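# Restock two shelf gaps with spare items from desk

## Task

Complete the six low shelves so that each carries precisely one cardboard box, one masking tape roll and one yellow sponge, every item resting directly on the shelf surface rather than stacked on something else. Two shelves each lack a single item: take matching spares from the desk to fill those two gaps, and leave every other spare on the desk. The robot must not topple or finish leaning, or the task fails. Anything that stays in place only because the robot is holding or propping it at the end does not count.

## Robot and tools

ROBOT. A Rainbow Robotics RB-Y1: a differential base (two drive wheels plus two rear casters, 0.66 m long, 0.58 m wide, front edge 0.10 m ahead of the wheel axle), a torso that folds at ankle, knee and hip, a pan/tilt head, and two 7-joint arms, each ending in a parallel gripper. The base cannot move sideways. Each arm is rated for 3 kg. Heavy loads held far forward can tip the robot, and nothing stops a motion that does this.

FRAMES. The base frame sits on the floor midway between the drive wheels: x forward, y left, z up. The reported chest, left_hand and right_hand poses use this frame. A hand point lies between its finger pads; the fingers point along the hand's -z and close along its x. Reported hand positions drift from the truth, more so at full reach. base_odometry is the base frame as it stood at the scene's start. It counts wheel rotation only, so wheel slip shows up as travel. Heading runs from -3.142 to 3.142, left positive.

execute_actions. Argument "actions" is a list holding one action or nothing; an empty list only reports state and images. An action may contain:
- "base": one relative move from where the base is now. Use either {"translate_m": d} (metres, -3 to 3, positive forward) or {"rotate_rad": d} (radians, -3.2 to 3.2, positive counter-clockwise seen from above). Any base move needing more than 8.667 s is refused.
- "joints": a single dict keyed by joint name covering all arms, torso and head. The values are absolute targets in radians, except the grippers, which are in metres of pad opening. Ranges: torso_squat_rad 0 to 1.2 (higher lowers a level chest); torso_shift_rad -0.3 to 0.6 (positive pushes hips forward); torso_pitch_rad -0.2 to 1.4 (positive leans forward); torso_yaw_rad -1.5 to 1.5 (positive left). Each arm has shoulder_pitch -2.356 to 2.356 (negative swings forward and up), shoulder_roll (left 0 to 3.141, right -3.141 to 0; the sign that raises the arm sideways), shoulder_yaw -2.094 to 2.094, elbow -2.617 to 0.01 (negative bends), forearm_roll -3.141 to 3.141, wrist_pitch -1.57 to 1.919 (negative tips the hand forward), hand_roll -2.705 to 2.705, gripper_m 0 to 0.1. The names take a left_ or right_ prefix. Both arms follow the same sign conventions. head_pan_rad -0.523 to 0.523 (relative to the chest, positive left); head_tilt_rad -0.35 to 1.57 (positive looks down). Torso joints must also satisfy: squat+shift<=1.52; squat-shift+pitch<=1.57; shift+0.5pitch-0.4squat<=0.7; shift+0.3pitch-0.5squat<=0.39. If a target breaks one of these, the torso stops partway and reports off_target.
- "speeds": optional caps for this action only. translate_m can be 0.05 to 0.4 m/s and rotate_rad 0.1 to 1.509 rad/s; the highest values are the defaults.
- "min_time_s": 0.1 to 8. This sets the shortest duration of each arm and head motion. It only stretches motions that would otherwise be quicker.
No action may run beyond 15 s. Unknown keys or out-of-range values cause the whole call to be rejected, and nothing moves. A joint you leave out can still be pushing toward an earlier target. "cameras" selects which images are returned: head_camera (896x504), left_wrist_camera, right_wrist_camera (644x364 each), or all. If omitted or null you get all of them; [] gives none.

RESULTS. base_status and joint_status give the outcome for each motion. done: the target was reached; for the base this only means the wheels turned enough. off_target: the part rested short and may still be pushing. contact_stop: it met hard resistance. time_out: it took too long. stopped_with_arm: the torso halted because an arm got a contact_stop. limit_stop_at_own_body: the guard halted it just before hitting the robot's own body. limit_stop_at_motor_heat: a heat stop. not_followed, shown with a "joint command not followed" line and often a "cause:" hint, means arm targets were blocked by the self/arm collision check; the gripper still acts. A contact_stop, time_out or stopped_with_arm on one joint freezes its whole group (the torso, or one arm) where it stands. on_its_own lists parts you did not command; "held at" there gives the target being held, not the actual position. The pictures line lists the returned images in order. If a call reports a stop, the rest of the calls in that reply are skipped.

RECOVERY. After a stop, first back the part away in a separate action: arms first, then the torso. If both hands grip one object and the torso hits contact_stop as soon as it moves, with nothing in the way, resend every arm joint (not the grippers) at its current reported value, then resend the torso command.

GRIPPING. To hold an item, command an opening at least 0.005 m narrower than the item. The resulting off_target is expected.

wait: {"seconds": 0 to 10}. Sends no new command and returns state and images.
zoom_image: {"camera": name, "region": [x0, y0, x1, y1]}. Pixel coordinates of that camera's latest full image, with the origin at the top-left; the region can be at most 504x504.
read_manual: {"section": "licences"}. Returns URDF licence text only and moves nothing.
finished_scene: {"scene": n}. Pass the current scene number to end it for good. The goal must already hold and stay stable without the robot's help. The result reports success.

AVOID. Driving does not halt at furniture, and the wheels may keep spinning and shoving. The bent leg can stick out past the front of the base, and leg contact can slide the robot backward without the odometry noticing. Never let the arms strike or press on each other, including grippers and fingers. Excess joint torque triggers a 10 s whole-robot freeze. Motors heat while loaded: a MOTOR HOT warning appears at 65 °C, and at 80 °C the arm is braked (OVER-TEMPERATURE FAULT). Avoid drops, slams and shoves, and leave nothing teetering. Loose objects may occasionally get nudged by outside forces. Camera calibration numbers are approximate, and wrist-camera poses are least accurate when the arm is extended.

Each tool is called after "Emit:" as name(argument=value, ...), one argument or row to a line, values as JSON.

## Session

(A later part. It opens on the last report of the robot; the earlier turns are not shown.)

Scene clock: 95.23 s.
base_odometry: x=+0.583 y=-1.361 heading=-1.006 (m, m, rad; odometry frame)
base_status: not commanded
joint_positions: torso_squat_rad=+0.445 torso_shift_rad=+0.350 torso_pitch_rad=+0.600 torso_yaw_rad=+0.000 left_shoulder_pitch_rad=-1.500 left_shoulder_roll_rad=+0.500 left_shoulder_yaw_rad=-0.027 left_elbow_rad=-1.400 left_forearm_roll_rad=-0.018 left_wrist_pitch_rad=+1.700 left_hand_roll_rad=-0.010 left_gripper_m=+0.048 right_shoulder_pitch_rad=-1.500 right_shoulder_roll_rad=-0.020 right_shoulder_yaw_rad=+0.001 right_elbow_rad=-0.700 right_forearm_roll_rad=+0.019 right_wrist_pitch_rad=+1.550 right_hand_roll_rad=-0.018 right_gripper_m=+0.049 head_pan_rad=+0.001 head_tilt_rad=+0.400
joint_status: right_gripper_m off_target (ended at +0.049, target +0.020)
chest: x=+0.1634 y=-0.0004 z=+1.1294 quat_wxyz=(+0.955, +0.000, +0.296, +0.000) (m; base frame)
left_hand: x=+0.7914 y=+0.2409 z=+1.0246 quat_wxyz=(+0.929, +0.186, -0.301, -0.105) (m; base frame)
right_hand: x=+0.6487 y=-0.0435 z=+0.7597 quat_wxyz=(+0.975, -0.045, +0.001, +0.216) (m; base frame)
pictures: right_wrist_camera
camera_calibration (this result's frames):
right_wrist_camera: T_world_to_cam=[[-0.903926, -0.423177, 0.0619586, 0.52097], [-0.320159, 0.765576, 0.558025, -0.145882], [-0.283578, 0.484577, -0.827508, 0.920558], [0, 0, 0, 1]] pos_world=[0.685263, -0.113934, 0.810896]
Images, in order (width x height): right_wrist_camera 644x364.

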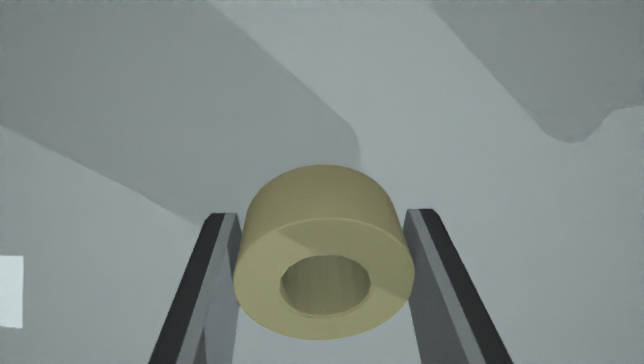

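Emit:
execute_actions(
  actions=[
    {"joints":{"torso_shift_rad":0.25,"torso_squat_rad":0.25}},
  ],
  cameras=[],
)

Emit:
execute_actions(
  actions=[
    {"base":{"translate_m":-1.2},"joints":{"head_tilt_rad":0.1}},
  ],
  cameras=[],
)

Emit:
execute_actions(
  actions=[
    {"base":{"rotate_rad":1.21}},
  ],
  cameras=[],
)

Emit:
execute_actions(
  actions=[
    {"base":{"translate_m":1.5}},
  ],
)

Scene clock: 106.23 s.
base_odometry: x=+0.583 y=-1.361 heading=-1.006 (m, m, rad; odometry frame)
base_status: not commanded
joint_positions: torso_squat_rad=+0.250 torso_shift_rad=+0.250 torso_pitch_rad=+0.600 torso_yaw_rad=+0.000 left_shoulder_pitch_rad=-1.500 left_shoulder_roll_rad=+0.500 left_shoulder_yaw_rad=-0.027 left_elbow_rad=-1.400 left_forearm_roll_rad=-0.018 left_wrist_pitch_rad=+1.700 left_hand_roll_rad=-0.010 left_gripper_m=+0.048 right_shoulder_pitch_rad=-1.500 right_shoulder_roll_rad=-0.020 right_shoulder_yaw_rad=+0.001 right_elbow_rad=-0.700 right_forearm_roll_rad=+0.019 right_wrist_pitch_rad=+1.550 right_hand_roll_rad=-0.018 right_gripper_m=+0.049 head_pan_rad=+0.001 head_tilt_rad=+0.400
joint_status: all done
chest: x=+0.1145 y=-0.0005 z=+1.1931 quat_wxyz=(+0.955, +0.000, +0.295, +0.000) (m; base frame)
left_hand: x=+0.7424 y=+0.2408 z=+1.0884 quat_wxyz=(+0.929, +0.186, -0.301, -0.105) (m; base frame)
right_hand: x=+0.5998 y=-0.0436 z=+0.8234 quat_wxyz=(+0.975, -0.045, +0.001, +0.216) (m; base frame)
pictures: none
No camera images: the call's "cameras" was empty. Leave "cameras" out to get every camera's image.

Scene clock: 110.83 s.
base_odometry: x=-0.059 y=-0.347 heading=-1.006 (m, m, rad; odometry frame)
base_status: done
joint_positions: torso_squat_rad=+0.250 torso_shift_rad=+0.250 torso_pitch_rad=+0.600 torso_yaw_rad=+0.000 left_shoulder_pitch_rad=-1.500 left_shoulder_roll_rad=+0.500 left_shoulder_yaw_rad=-0.027 left_elbow_rad=-1.400 left_forearm_roll_rad=-0.018 left_wrist_pitch_rad=+1.700 left_hand_roll_rad=-0.010 left_gripper_m=+0.048 right_shoulder_pitch_rad=-1.500 right_shoulder_roll_rad=-0.020 right_shoulder_yaw_rad=+0.001 right_elbow_rad=-0.700 right_forearm_roll_rad=+0.019 right_wrist_pitch_rad=+1.550 right_hand_roll_rad=-0.018 right_gripper_m=+0.049 head_pan_rad=+0.001 head_tilt_rad=+0.100
joint_status: all done
chest: x=+0.1145 y=-0.0005 z=+1.1930 quat_wxyz=(+0.955, +0.000, +0.296, +0.000) (m; base frame)
left_hand: x=+0.7425 y=+0.2409 z=+1.0883 quat_wxyz=(+0.929, +0.186, -0.301, -0.105) (m; base frame)
right_hand: x=+0.5998 y=-0.0436 z=+0.8234 quat_wxyz=(+0.975, -0.045, +0.001, +0.216) (m; base frame)
pictures: none
No camera images: the call's "cameras" was empty. Leave "cameras" out to get every camera's image.

Scene clock: 114.27 s.
base_odometry: x=-0.059 y=-0.347 heading=+0.204 (m, m, rad; odometry frame)
base_status: done
joint_positions: torso_squat_rad=+0.250 torso_shift_rad=+0.250 torso_pitch_rad=+0.600 torso_yaw_rad=+0.000 left_shoulder_pitch_rad=-1.500 left_shoulder_roll_rad=+0.500 left_shoulder_yaw_rad=-0.027 left_elbow_rad=-1.400 left_forearm_roll_rad=-0.018 left_wrist_pitch_rad=+1.700 left_hand_roll_rad=-0.010 left_gripper_m=+0.048 right_shoulder_pitch_rad=-1.500 right_shoulder_roll_rad=-0.020 right_shoulder_yaw_rad=+0.001 right_elbow_rad=-0.700 right_forearm_roll_rad=+0.019 right_wrist_pitch_rad=+1.550 right_hand_roll_rad=-0.018 right_gripper_m=+0.049 head_pan_rad=+0.001 head_tilt_rad=+0.100
joint_status: not commanded
chest: x=+0.1145 y=-0.0004 z=+1.1930 quat_wxyz=(+0.955, +0.000, +0.296, +0.000) (m; base frame)
left_hand: x=+0.7425 y=+0.2409 z=+1.0883 quat_wxyz=(+0.929, +0.186, -0.301, -0.105) (m; base frame)
right_hand: x=+0.5998 y=-0.0436 z=+0.8234 quat_wxyz=(+0.975, -0.045, +0.001, +0.216) (m; base frame)
pictures: none
No camera images: the call's "cameras" was empty. Leave "cameras" out to get every camera's image.

Scene clock: 119.40 s.
base_odometry: x=+1.410 y=-0.043 heading=+0.204 (m, m, rad; odometry frame)
base_status: done
joint_positions: torso_squat_rad=+0.250 torso_shift_rad=+0.250 torso_pitch_rad=+0.600 torso_yaw_rad=+0.000 left_shoulder_pitch_rad=-1.500 left_shoulder_roll_rad=+0.500 left_shoulder_yaw_rad=-0.027 left_elbow_rad=-1.400 left_forearm_roll_rad=-0.018 left_wrist_pitch_rad=+1.700 left_hand_roll_rad=-0.010 left_gripper_m=+0.048 right_shoulder_pitch_rad=-1.500 right_shoulder_roll_rad=-0.020 right_shoulder_yaw_rad=+0.001 right_elbow_rad=-0.700 right_forearm_roll_rad=+0.019 right_wrist_pitch_rad=+1.550 right_hand_roll_rad=-0.018 right_gripper_m=+0.049 head_pan_rad=+0.001 head_tilt_rad=+0.100
joint_status: not commanded
chest: x=+0.1146 y=-0.0004 z=+1.1930 quat_wxyz=(+0.955, +0.000, +0.296, +0.000) (m; base frame)
left_hand: x=+0.7425 y=+0.2409 z=+1.0881 quat_wxyz=(+0.929, +0.186, -0.301, -0.105) (m; base frame)
right_hand: x=+0.5998 y=-0.0436 z=+0.8233 quat_wxyz=(+0.975, -0.045, +0.001, +0.216) (m; base frame)
pictures: head_camera, left_wrist_camera, right_wrist_camera
camera_calibration (this result's frames):
head_camera: T_world_to_cam=[[-0.0233893, -0.99956, -0.0182142, 0.0358974], [-0.614202, 0.0287426, -0.788625, 1.26688], [0.788802, -0.00725816, -0.614605, 0.569684], [0, 0, 0, 1]] pos_world=[0.329595, 0.00360292, 1.34988]
left_wrist_camera: T_world_to_cam=[[0.762631, -0.340314, 0.550073, -1.08674], [-0.460802, -0.882637, 0.0928025, 0.491808], [0.453933, -0.324249, -0.829944, 0.729143], [0, 0, 0, 1]] pos_world=[0.724427, 0.300679, 1.15729]
right_wrist_camera: T_world_to_cam=[[-0.903937, -0.423145, 0.0620143, 0.472804], [-0.320119, 0.765625, 0.55798, -0.196965], [-0.283586, 0.484527, -0.827534, 0.959388], [0, 0, 0, 1]] pos_world=[0.636402, -0.113983, 0.874508]
Images, in order (width x height): head_camera 896x504, left_wrist_camera 644x364, right_wrist_camera 644x364.

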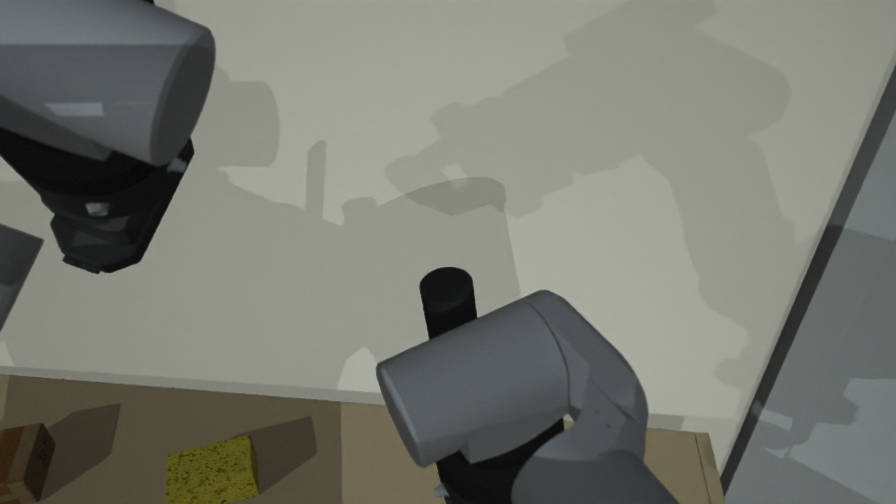

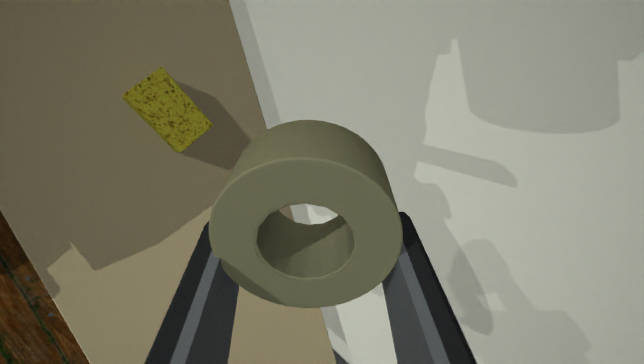

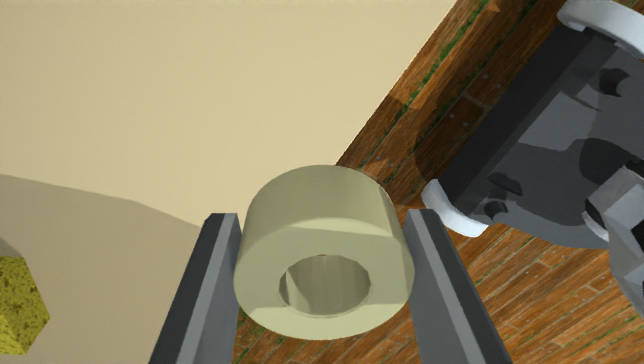

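Emit:
execute_actions(
  actions=[
    {"base":{"translate_m":0.13},"joints":{"torso_shift_rad":0.354,"torso_squat_rad":0.808,"left_elbow_rad":-1.2,"left_wrist_pitch_rad":1.9,"head_tilt_rad":0.4}},
  ],
  cameras=["head_camera","right_wrist_camera"],
)

Scene clock: 128.33 s.
base_odometry: x=+1.537 y=-0.017 heading=+0.203 (m, m, rad; odometry frame)
base_status: done
joint_positions: torso_squat_rad=+0.783 torso_shift_rad=+0.346 torso_pitch_rad=+0.593 torso_yaw_rad=+0.000 left_shoulder_pitch_rad=-1.500 left_shoulder_roll_rad=+0.500 left_shoulder_yaw_rad=-0.027 left_elbow_rad=-1.200 left_forearm_roll_rad=-0.017 left_wrist_pitch_rad=+1.900 left_hand_roll_rad=-0.010 left_gripper_m=+0.048 right_shoulder_pitch_rad=-1.505 right_shoulder_roll_rad=-0.021 right_shoulder_yaw_rad=+0.001 right_elbow_rad=-0.702 right_forearm_roll_rad=+0.020 right_wrist_pitch_rad=+1.550 right_hand_roll_rad=-0.018 right_gripper_m=+0.050 head_pan_rad=+0.001 head_tilt_rad=+0.400
joint_status: torso_squat_rad contact_stop (moved +0.533 of +0.558); the others done
on_its_own: torso_squat_rad is held at +0.783, not at your +0.808, since a contact_stop
chest: x=+0.1134 y=-0.0004 z=+1.0036 quat_wxyz=(+0.956, +0.000, +0.292, +0.000) (m; base frame)
left_hand: x=+0.6869 y=+0.2778 z=+0.8278 quat_wxyz=(+0.970, +0.202, -0.113, -0.068) (m; base frame)
right_hand: x=+0.6037 y=-0.0430 z=+0.6399 quat_wxyz=(+0.975, -0.046, -0.006, +0.216) (m; base frame)
pictures: head_camera, right_wrist_camera
camera_calibration (this result's frames):
head_camera: T_world_to_cam=[[-0.0277111, -0.999563, -0.0102964, 0.0243787], [-0.815966, 0.0285689, -0.577393, 0.921551], [0.577435, -0.00759868, -0.816401, 0.740501], [0, 0, 0, 1]] pos_world=[0.325038, 0.00366718, 1.13689]
right_wrist_camera: T_world_to_cam=[[-0.904449, -0.42374, 0.049164, 0.496395], [-0.328233, 0.764902, 0.554245, -0.0866505], [-0.272461, 0.485149, -0.8309, 0.803899], [0, 0, 0, 1]] pos_world=[0.639554, -0.113389, 0.691581]
Images, in order (width x height): head_camera 896x504, right_wrist_camera 644x364.

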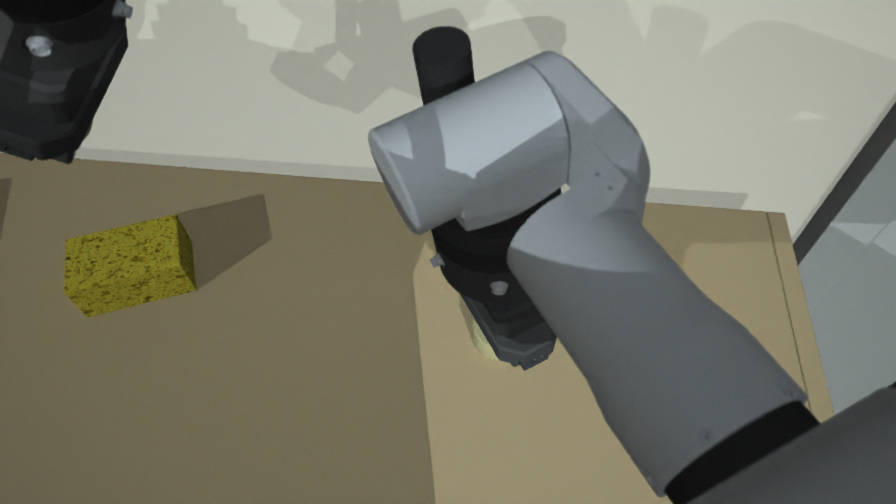

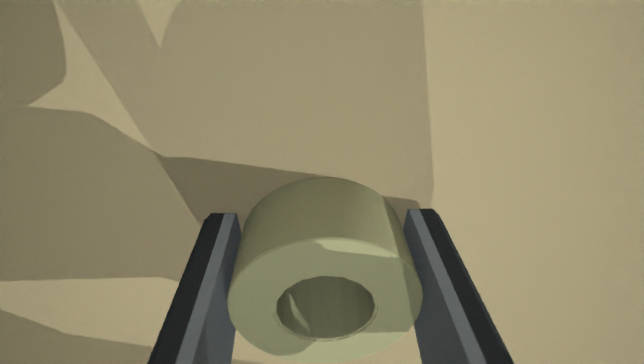

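Emit:
execute_actions(
  actions=[
    {"joints":{"right_gripper_m":0.1}},
  ],
  cameras=[],
)

Emit:
execute_actions(
  actions=[
    {"joints":{"torso_shift_rad":0.28,"torso_squat_rad":0.55,"torso_pitch_rad":0.6}},
  ],
  cameras=[],
)

Emit:
execute_actions(
  actions=[
    {"base":{"translate_m":-0.5},"joints":{"right_shoulder_roll_rad":-0.5,"right_elbow_rad":-1.2,"right_wrist_pitch_rad":1.9}},
  ],
  cameras=["head_camera"],
)

Emit:
execute_actions(
  actions=[
    {"base":{"rotate_rad":2.57},"joints":{"left_shoulder_roll_rad":0.02,"left_elbow_rad":-0.7,"left_wrist_pitch_rad":1.55,"head_tilt_rad":0.1}},
  ],
  cameras=[],
)

Emit:
execute_actions(
  actions=[
    {"base":{"translate_m":2.5}},
  ],
  cameras=["head_camera","left_wrist_camera"],
)

Scene clock: 139.13 s.
base_odometry: x=+1.537 y=-0.017 heading=+0.203 (m, m, rad; odometry frame)
base_status: not commanded
joint_positions: torso_squat_rad=+0.783 torso_shift_rad=+0.346 torso_pitch_rad=+0.594 torso_yaw_rad=+0.000 left_shoulder_pitch_rad=-1.500 left_shoulder_roll_rad=+0.500 left_shoulder_yaw_rad=-0.027 left_elbow_rad=-1.200 left_forearm_roll_rad=-0.018 left_wrist_pitch_rad=+1.900 left_hand_roll_rad=-0.010 left_gripper_m=+0.048 right_shoulder_pitch_rad=-1.506 right_shoulder_roll_rad=-0.020 right_shoulder_yaw_rad=+0.001 right_elbow_rad=-0.703 right_forearm_roll_rad=+0.020 right_wrist_pitch_rad=+1.549 right_hand_roll_rad=-0.018 right_gripper_m=+0.099 head_pan_rad=+0.001 head_tilt_rad=+0.400
joint_status: all done
on_its_own: torso_squat_rad is held at +0.783, not at your +0.808, since a contact_stop
chest: x=+0.1135 y=-0.0003 z=+1.0035 quat_wxyz=(+0.956, +0.000, +0.292, +0.000) (m; base frame)
left_hand: x=+0.6869 y=+0.2779 z=+0.8277 quat_wxyz=(+0.970, +0.202, -0.112, -0.068) (m; base frame)
right_hand: x=+0.6039 y=-0.0424 z=+0.6401 quat_wxyz=(+0.975, -0.046, -0.006, +0.216) (m; base frame)
pictures: none
No camera images: the call's "cameras" was empty. Leave "cameras" out to get every camera's image.

Scene clock: 140.73 s.
base_odometry: x=+1.537 y=-0.017 heading=+0.203 (m, m, rad; odometry frame)
base_status: not commanded
joint_positions: torso_squat_rad=+0.550 torso_shift_rad=+0.280 torso_pitch_rad=+0.600 torso_yaw_rad=+0.000 left_shoulder_pitch_rad=-1.500 left_shoulder_roll_rad=+0.500 left_shoulder_yaw_rad=-0.027 left_elbow_rad=-1.200 left_forearm_roll_rad=-0.018 left_wrist_pitch_rad=+1.900 left_hand_roll_rad=-0.010 left_gripper_m=+0.048 right_shoulder_pitch_rad=-1.501 right_shoulder_roll_rad=-0.020 right_shoulder_yaw_rad=+0.001 right_elbow_rad=-0.700 right_forearm_roll_rad=+0.019 right_wrist_pitch_rad=+1.550 right_hand_roll_rad=-0.018 right_gripper_m=+0.100 head_pan_rad=+0.001 head_tilt_rad=+0.400
joint_status: all done
chest: x=+0.1116 y=-0.0004 z=+1.1094 quat_wxyz=(+0.955, +0.000, +0.296, +0.000) (m; base frame)
left_hand: x=+0.6839 y=+0.2778 z=+0.9300 quat_wxyz=(+0.971, +0.202, -0.109, -0.069) (m; base frame)
right_hand: x=+0.5971 y=-0.0437 z=+0.7400 quat_wxyz=(+0.975, -0.045, +0.001, +0.216) (m; base frame)
pictures: none
No camera images: the call's "cameras" was empty. Leave "cameras" out to get every camera's image.

Scene clock: 143.57 s.
base_odometry: x=+1.047 y=-0.118 heading=+0.203 (m, m, rad; odometry frame)
base_status: done
joint_positions: torso_squat_rad=+0.550 torso_shift_rad=+0.280 torso_pitch_rad=+0.600 torso_yaw_rad=+0.000 left_shoulder_pitch_rad=-1.500 left_shoulder_roll_rad=+0.500 left_shoulder_yaw_rad=-0.027 left_elbow_rad=-1.200 left_forearm_roll_rad=-0.018 left_wrist_pitch_rad=+1.900 left_hand_roll_rad=-0.010 left_gripper_m=+0.048 right_shoulder_pitch_rad=-1.500 right_shoulder_roll_rad=-0.500 right_shoulder_yaw_rad=+0.001 right_elbow_rad=-1.200 right_forearm_roll_rad=+0.019 right_wrist_pitch_rad=+1.900 right_hand_roll_rad=-0.018 right_gripper_m=+0.100 head_pan_rad=+0.001 head_tilt_rad=+0.400
joint_status: all done
chest: x=+0.1116 y=-0.0004 z=+1.1094 quat_wxyz=(+0.955, +0.000, +0.296, +0.000) (m; base frame)
left_hand: x=+0.6840 y=+0.2777 z=+0.9300 quat_wxyz=(+0.971, +0.202, -0.109, -0.069) (m; base frame)
right_hand: x=+0.6843 y=-0.2816 z=+0.9313 quat_wxyz=(+0.974, -0.192, -0.114, +0.046) (m; base frame)
pictures: head_camera
camera_calibration (this result's frames):
head_camera: T_world_to_cam=[[-0.0277436, -0.999563, -0.0101886, 0.0252194], [-0.819726, 0.0285829, -0.572043, 0.975685], [0.572084, -0.00751865, -0.82016, 0.832696], [0, 0, 0, 1]] pos_world=[0.324122, 0.00358119, 1.24134]
Images, in order (width x height): head_camera 896x504.

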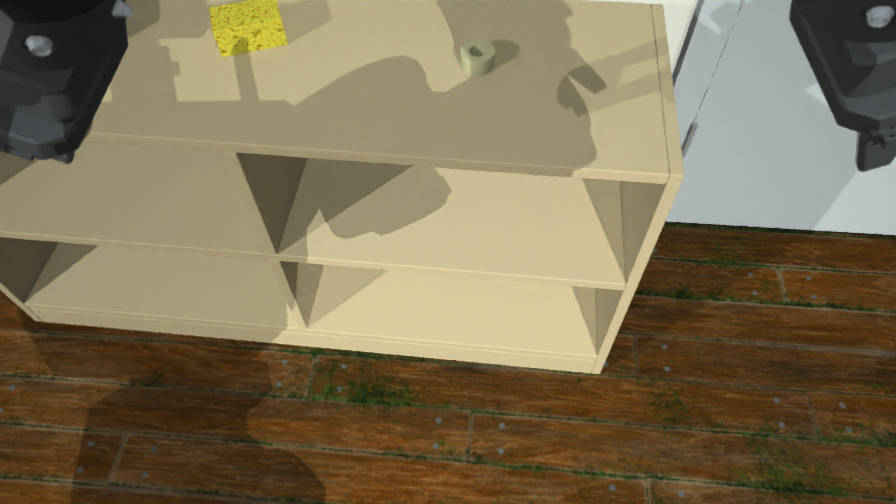

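Scene clock: 148.43 s.
base_odometry: x=+1.047 y=-0.118 heading=+2.772 (m, m, rad; odometry frame)
base_status: done
joint_positions: torso_squat_rad=+0.550 torso_shift_rad=+0.280 torso_pitch_rad=+0.600 torso_yaw_rad=+0.000 left_shoulder_pitch_rad=-1.500 left_shoulder_roll_rad=+0.020 left_shoulder_yaw_rad=-0.027 left_elbow_rad=-0.700 left_forearm_roll_rad=-0.017 left_wrist_pitch_rad=+1.550 left_hand_roll_rad=-0.010 left_gripper_m=+0.048 right_shoulder_pitch_rad=-1.500 right_shoulder_roll_rad=-0.500 right_shoulder_yaw_rad=+0.001 right_elbow_rad=-1.200 right_forearm_roll_rad=+0.019 right_wrist_pitch_rad=+1.900 right_hand_roll_rad=-0.018 right_gripper_m=+0.100 head_pan_rad=+0.001 head_tilt_rad=+0.100
joint_status: all done
chest: x=+0.1117 y=-0.0004 z=+1.1094 quat_wxyz=(+0.955, +0.000, +0.296, +0.000) (m; base frame)
left_hand: x=+0.5966 y=+0.0429 z=+0.7396 quat_wxyz=(+0.970, +0.054, +0.001, -0.238) (m; base frame)
right_hand: x=+0.6844 y=-0.2816 z=+0.9312 quat_wxyz=(+0.974, -0.192, -0.114, +0.046) (m; base frame)
pictures: none
No camera images: the call's "cameras" was empty. Leave "cameras" out to get every camera's image.

Scene clock: 156.03 s.
base_odometry: x=-1.284 y=+0.784 heading=+2.772 (m, m, rad; odometry frame)
base_status: done
joint_positions: torso_squat_rad=+0.550 torso_shift_rad=+0.280 torso_pitch_rad=+0.600 torso_yaw_rad=+0.000 left_shoulder_pitch_rad=-1.500 left_shoulder_roll_rad=+0.020 left_shoulder_yaw_rad=-0.027 left_elbow_rad=-0.700 left_forearm_roll_rad=-0.017 left_wrist_pitch_rad=+1.550 left_hand_roll_rad=-0.010 left_gripper_m=+0.048 right_shoulder_pitch_rad=-1.500 right_shoulder_roll_rad=-0.500 right_shoulder_yaw_rad=+0.001 right_elbow_rad=-1.200 right_forearm_roll_rad=+0.019 right_wrist_pitch_rad=+1.900 right_hand_roll_rad=-0.018 right_gripper_m=+0.100 head_pan_rad=+0.001 head_tilt_rad=+0.100
joint_status: not commanded
chest: x=+0.1117 y=-0.0004 z=+1.1094 quat_wxyz=(+0.955, +0.000, +0.296, +0.000) (m; base frame)
left_hand: x=+0.5966 y=+0.0429 z=+0.7396 quat_wxyz=(+0.970, +0.054, +0.001, -0.238) (m; base frame)
right_hand: x=+0.6843 y=-0.2816 z=+0.9312 quat_wxyz=(+0.974, -0.192, -0.114, +0.046) (m; base frame)
pictures: head_camera, left_wrist_camera
camera_calibration (this result's frames):
head_camera: T_world_to_cam=[[-0.0236695, -0.999556, -0.0180881, 0.0341985], [-0.61416, 0.0288149, -0.788655, 1.19919], [0.788826, -0.00755803, -0.61457, 0.520541], [0, 0, 0, 1]] pos_world=[0.326688, 0.00356304, 1.26627]
left_wrist_camera: T_world_to_cam=[[0.875043, -0.48347, 0.0235916, -0.522672], [-0.426929, -0.747904, 0.508302, -0.0511068], [-0.228104, -0.454858, -0.860856, 0.877228], [0, 0, 0, 1]] pos_world=[0.635641, 0.108095, 0.793475]
Images, in order (width x height): head_camera 896x504, left_wrist_camera 644x364.

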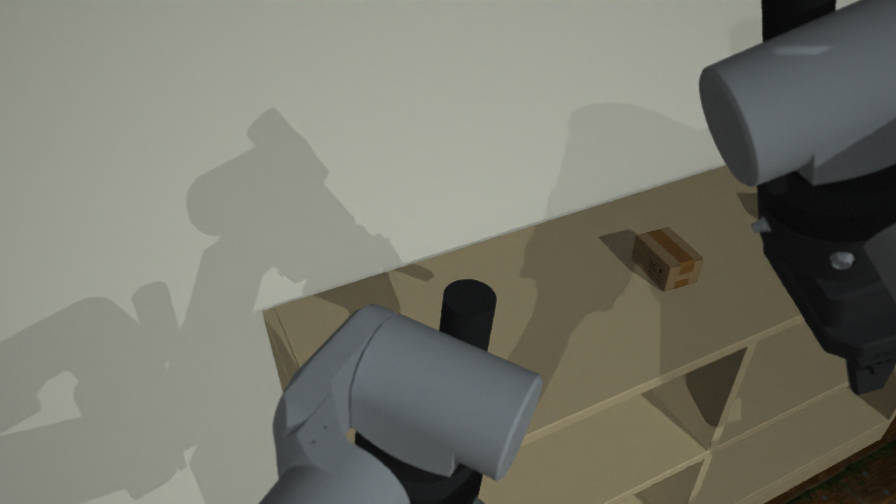

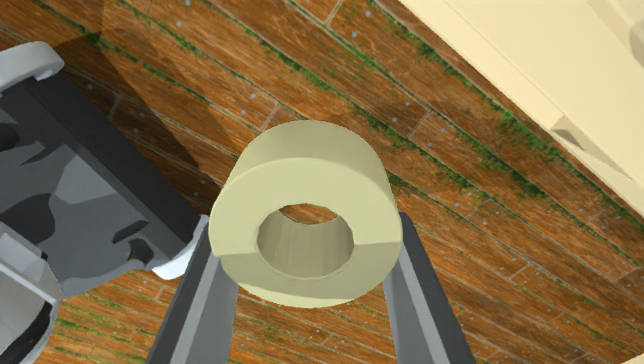

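Emit:
execute_actions(
  actions=[
    {"base":{"translate_m":0.33},"joints":{"head_tilt_rad":0.4}},
  ],
  cameras=[],
)

Emit:
execute_actions(
  actions=[
    {"joints":{"torso_shift_rad":0.34,"torso_squat_rad":0.765}},
  ],
  cameras=["head_camera","left_wrist_camera"],
)

Scene clock: 167.00 s.
base_odometry: x=-1.592 y=+0.904 heading=+2.772 (m, m, rad; odometry frame)
base_status: done
joint_positions: torso_squat_rad=+0.550 torso_shift_rad=+0.280 torso_pitch_rad=+0.600 torso_yaw_rad=+0.000 left_shoulder_pitch_rad=-1.500 left_shoulder_roll_rad=+0.020 left_shoulder_yaw_rad=-0.027 left_elbow_rad=-0.700 left_forearm_roll_rad=-0.017 left_wrist_pitch_rad=+1.550 left_hand_roll_rad=-0.010 left_gripper_m=+0.048 right_shoulder_pitch_rad=-1.500 right_shoulder_roll_rad=-0.500 right_shoulder_yaw_rad=+0.001 right_elbow_rad=-1.200 right_forearm_roll_rad=+0.019 right_wrist_pitch_rad=+1.900 right_hand_roll_rad=-0.018 right_gripper_m=+0.100 head_pan_rad=+0.001 head_tilt_rad=+0.400
joint_status: all done
chest: x=+0.1117 y=-0.0004 z=+1.1094 quat_wxyz=(+0.955, +0.000, +0.296, +0.000) (m; base frame)
left_hand: x=+0.5966 y=+0.0429 z=+0.7395 quat_wxyz=(+0.970, +0.054, +0.001, -0.238) (m; base frame)
right_hand: x=+0.6844 y=-0.2816 z=+0.9311 quat_wxyz=(+0.974, -0.192, -0.114, +0.046) (m; base frame)
pictures: none
No camera images: the call's "cameras" was empty. Leave "cameras" out to get every camera's image.

Scene clock: 168.63 s.
base_odometry: x=-1.592 y=+0.904 heading=+2.772 (m, m, rad; odometry frame)
base_status: not commanded
joint_positions: torso_squat_rad=+0.765 torso_shift_rad=+0.339 torso_pitch_rad=+0.598 torso_yaw_rad=+0.000 left_shoulder_pitch_rad=-1.504 left_shoulder_roll_rad=+0.020 left_shoulder_yaw_rad=-0.027 left_elbow_rad=-0.702 left_forearm_roll_rad=-0.018 left_wrist_pitch_rad=+1.551 left_hand_roll_rad=-0.010 left_gripper_m=+0.047 right_shoulder_pitch_rad=-1.500 right_shoulder_roll_rad=-0.500 right_shoulder_yaw_rad=+0.001 right_elbow_rad=-1.200 right_forearm_roll_rad=+0.019 right_wrist_pitch_rad=+1.900 right_hand_roll_rad=-0.018 right_gripper_m=+0.100 head_pan_rad=+0.001 head_tilt_rad=+0.400
joint_status: all done
chest: x=+0.1139 y=-0.0004 z=+1.0124 quat_wxyz=(+0.956, +0.000, +0.294, +0.000) (m; base frame)
left_hand: x=+0.6016 y=+0.0420 z=+0.6463 quat_wxyz=(+0.970, +0.054, -0.003, -0.238) (m; base frame)
right_hand: x=+0.6871 y=-0.2815 z=+0.8356 quat_wxyz=(+0.974, -0.192, -0.115, +0.045) (m; base frame)
pictures: head_camera, left_wrist_camera
camera_calibration (this result's frames):
head_camera: T_world_to_cam=[[-0.0276131, -0.999565, -0.0103582, 0.0244894], [-0.818315, 0.0285549, -0.57406, 0.923997], [0.574106, -0.00737533, -0.818748, 0.750176], [0, 0, 0, 1]] pos_world=[0.326116, 0.00362696, 1.14489]
left_wrist_camera: T_world_to_cam=[[0.874283, -0.484454, 0.0305597, -0.529267], [-0.431561, -0.746921, 0.50583, 0.00213296], [-0.222226, -0.455427, -0.862092, 0.794928], [0, 0, 0, 1]] pos_world=[0.640303, 0.107219, 0.700396]
Images, in order (width x height): head_camera 896x504, left_wrist_camera 644x364.

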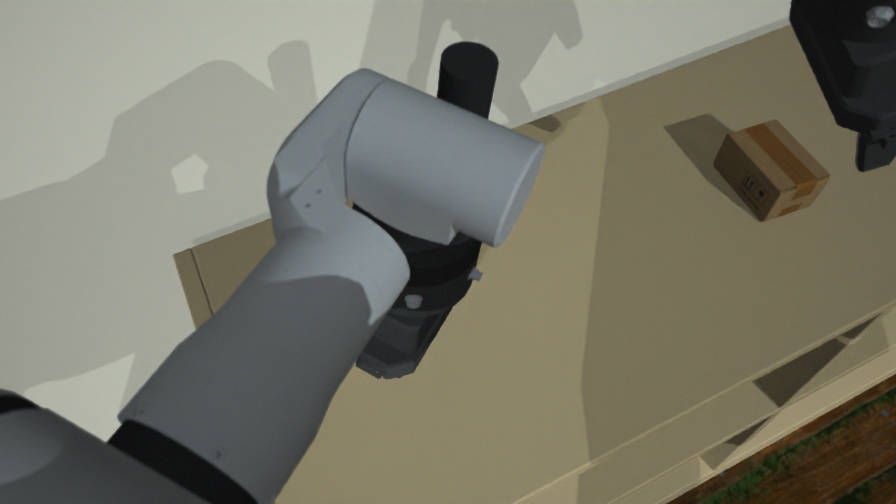

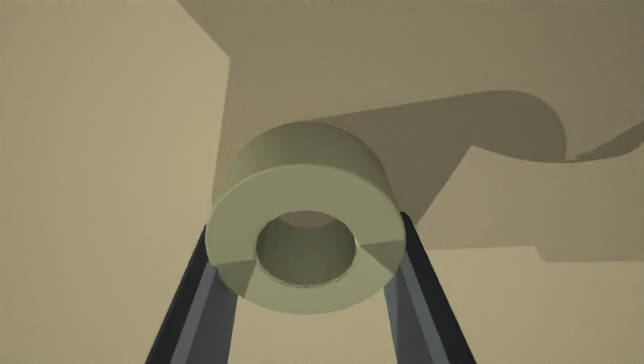

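Emit:
execute_actions(
  actions=[
    {"joints":{"left_gripper_m":0.1}},
  ],
  cameras=[],
)

Emit:
execute_actions(
  actions=[
    {"joints":{"torso_shift_rad":0.28,"torso_squat_rad":0.55}},
  ],
  cameras=["left_wrist_camera"],
)

Emit:
finished_scene(
  scene=1,
)

Scene clock: 180.57 s.
base_odometry: x=-1.592 y=+0.904 heading=+2.772 (m, m, rad; odometry frame)
base_status: not commanded
joint_positions: torso_squat_rad=+0.765 torso_shift_rad=+0.339 torso_pitch_rad=+0.597 torso_yaw_rad=+0.000 left_shoulder_pitch_rad=-1.504 left_shoulder_roll_rad=+0.020 left_shoulder_yaw_rad=-0.027 left_elbow_rad=-0.702 left_forearm_roll_rad=-0.018 left_wrist_pitch_rad=+1.551 left_hand_roll_rad=-0.010 left_gripper_m=+0.099 right_shoulder_pitch_rad=-1.500 right_shoulder_roll_rad=-0.500 right_shoulder_yaw_rad=+0.001 right_elbow_rad=-1.200 right_forearm_roll_rad=+0.019 right_wrist_pitch_rad=+1.900 right_hand_roll_rad=-0.018 right_gripper_m=+0.100 head_pan_rad=+0.001 head_tilt_rad=+0.400
joint_status: all done
chest: x=+0.1138 y=-0.0004 z=+1.0125 quat_wxyz=(+0.956, +0.000, +0.294, +0.000) (m; base frame)
left_hand: x=+0.6017 y=+0.0423 z=+0.6465 quat_wxyz=(+0.970, +0.055, -0.003, -0.238) (m; base frame)
right_hand: x=+0.6870 y=-0.2813 z=+0.8358 quat_wxyz=(+0.974, -0.192, -0.115, +0.046) (m; base frame)
pictures: none
No camera images: the call's "cameras" was empty. Leave "cameras" out to get every camera's image.

Scene clock: 182.10 s.
base_odometry: x=-1.592 y=+0.904 heading=+2.772 (m, m, rad; odometry frame)
base_status: not commanded
joint_positions: torso_squat_rad=+0.550 torso_shift_rad=+0.280 torso_pitch_rad=+0.600 torso_yaw_rad=+0.000 left_shoulder_pitch_rad=-1.500 left_shoulder_roll_rad=+0.020 left_shoulder_yaw_rad=-0.027 left_elbow_rad=-0.700 left_forearm_roll_rad=-0.018 left_wrist_pitch_rad=+1.550 left_hand_roll_rad=-0.010 left_gripper_m=+0.100 right_shoulder_pitch_rad=-1.500 right_shoulder_roll_rad=-0.500 right_shoulder_yaw_rad=+0.001 right_elbow_rad=-1.200 right_forearm_roll_rad=+0.019 right_wrist_pitch_rad=+1.900 right_hand_roll_rad=-0.018 right_gripper_m=+0.100 head_pan_rad=+0.001 head_tilt_rad=+0.400
joint_status: all done
chest: x=+0.1116 y=-0.0004 z=+1.1094 quat_wxyz=(+0.955, +0.000, +0.295, +0.000) (m; base frame)
left_hand: x=+0.5969 y=+0.0431 z=+0.7399 quat_wxyz=(+0.970, +0.054, +0.000, -0.238) (m; base frame)
right_hand: x=+0.6843 y=-0.2815 z=+0.9313 quat_wxyz=(+0.974, -0.192, -0.114, +0.046) (m; base frame)
pictures: left_wrist_camera
camera_calibration (this result's frames):
left_wrist_camera: T_world_to_cam=[[0.87514, -0.483265, 0.0241791, -0.523308], [-0.427152, -0.748118, 0.507799, -0.0505016], [-0.227313, -0.454724, -0.861136, 0.877398], [0, 0, 0, 1]] pos_world=[0.63584, 0.108296, 0.793856]
Images, in order (width x height): left_wrist_camera 644x364.

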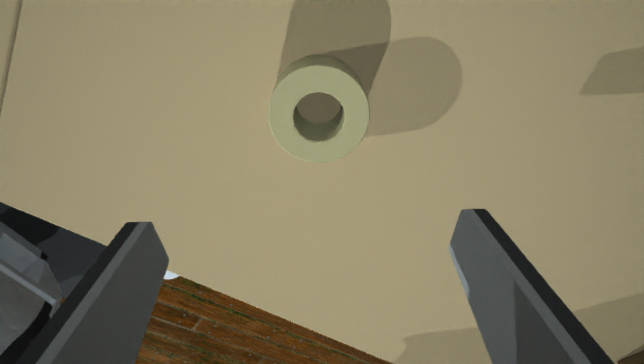

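The scene is finished: the task was done.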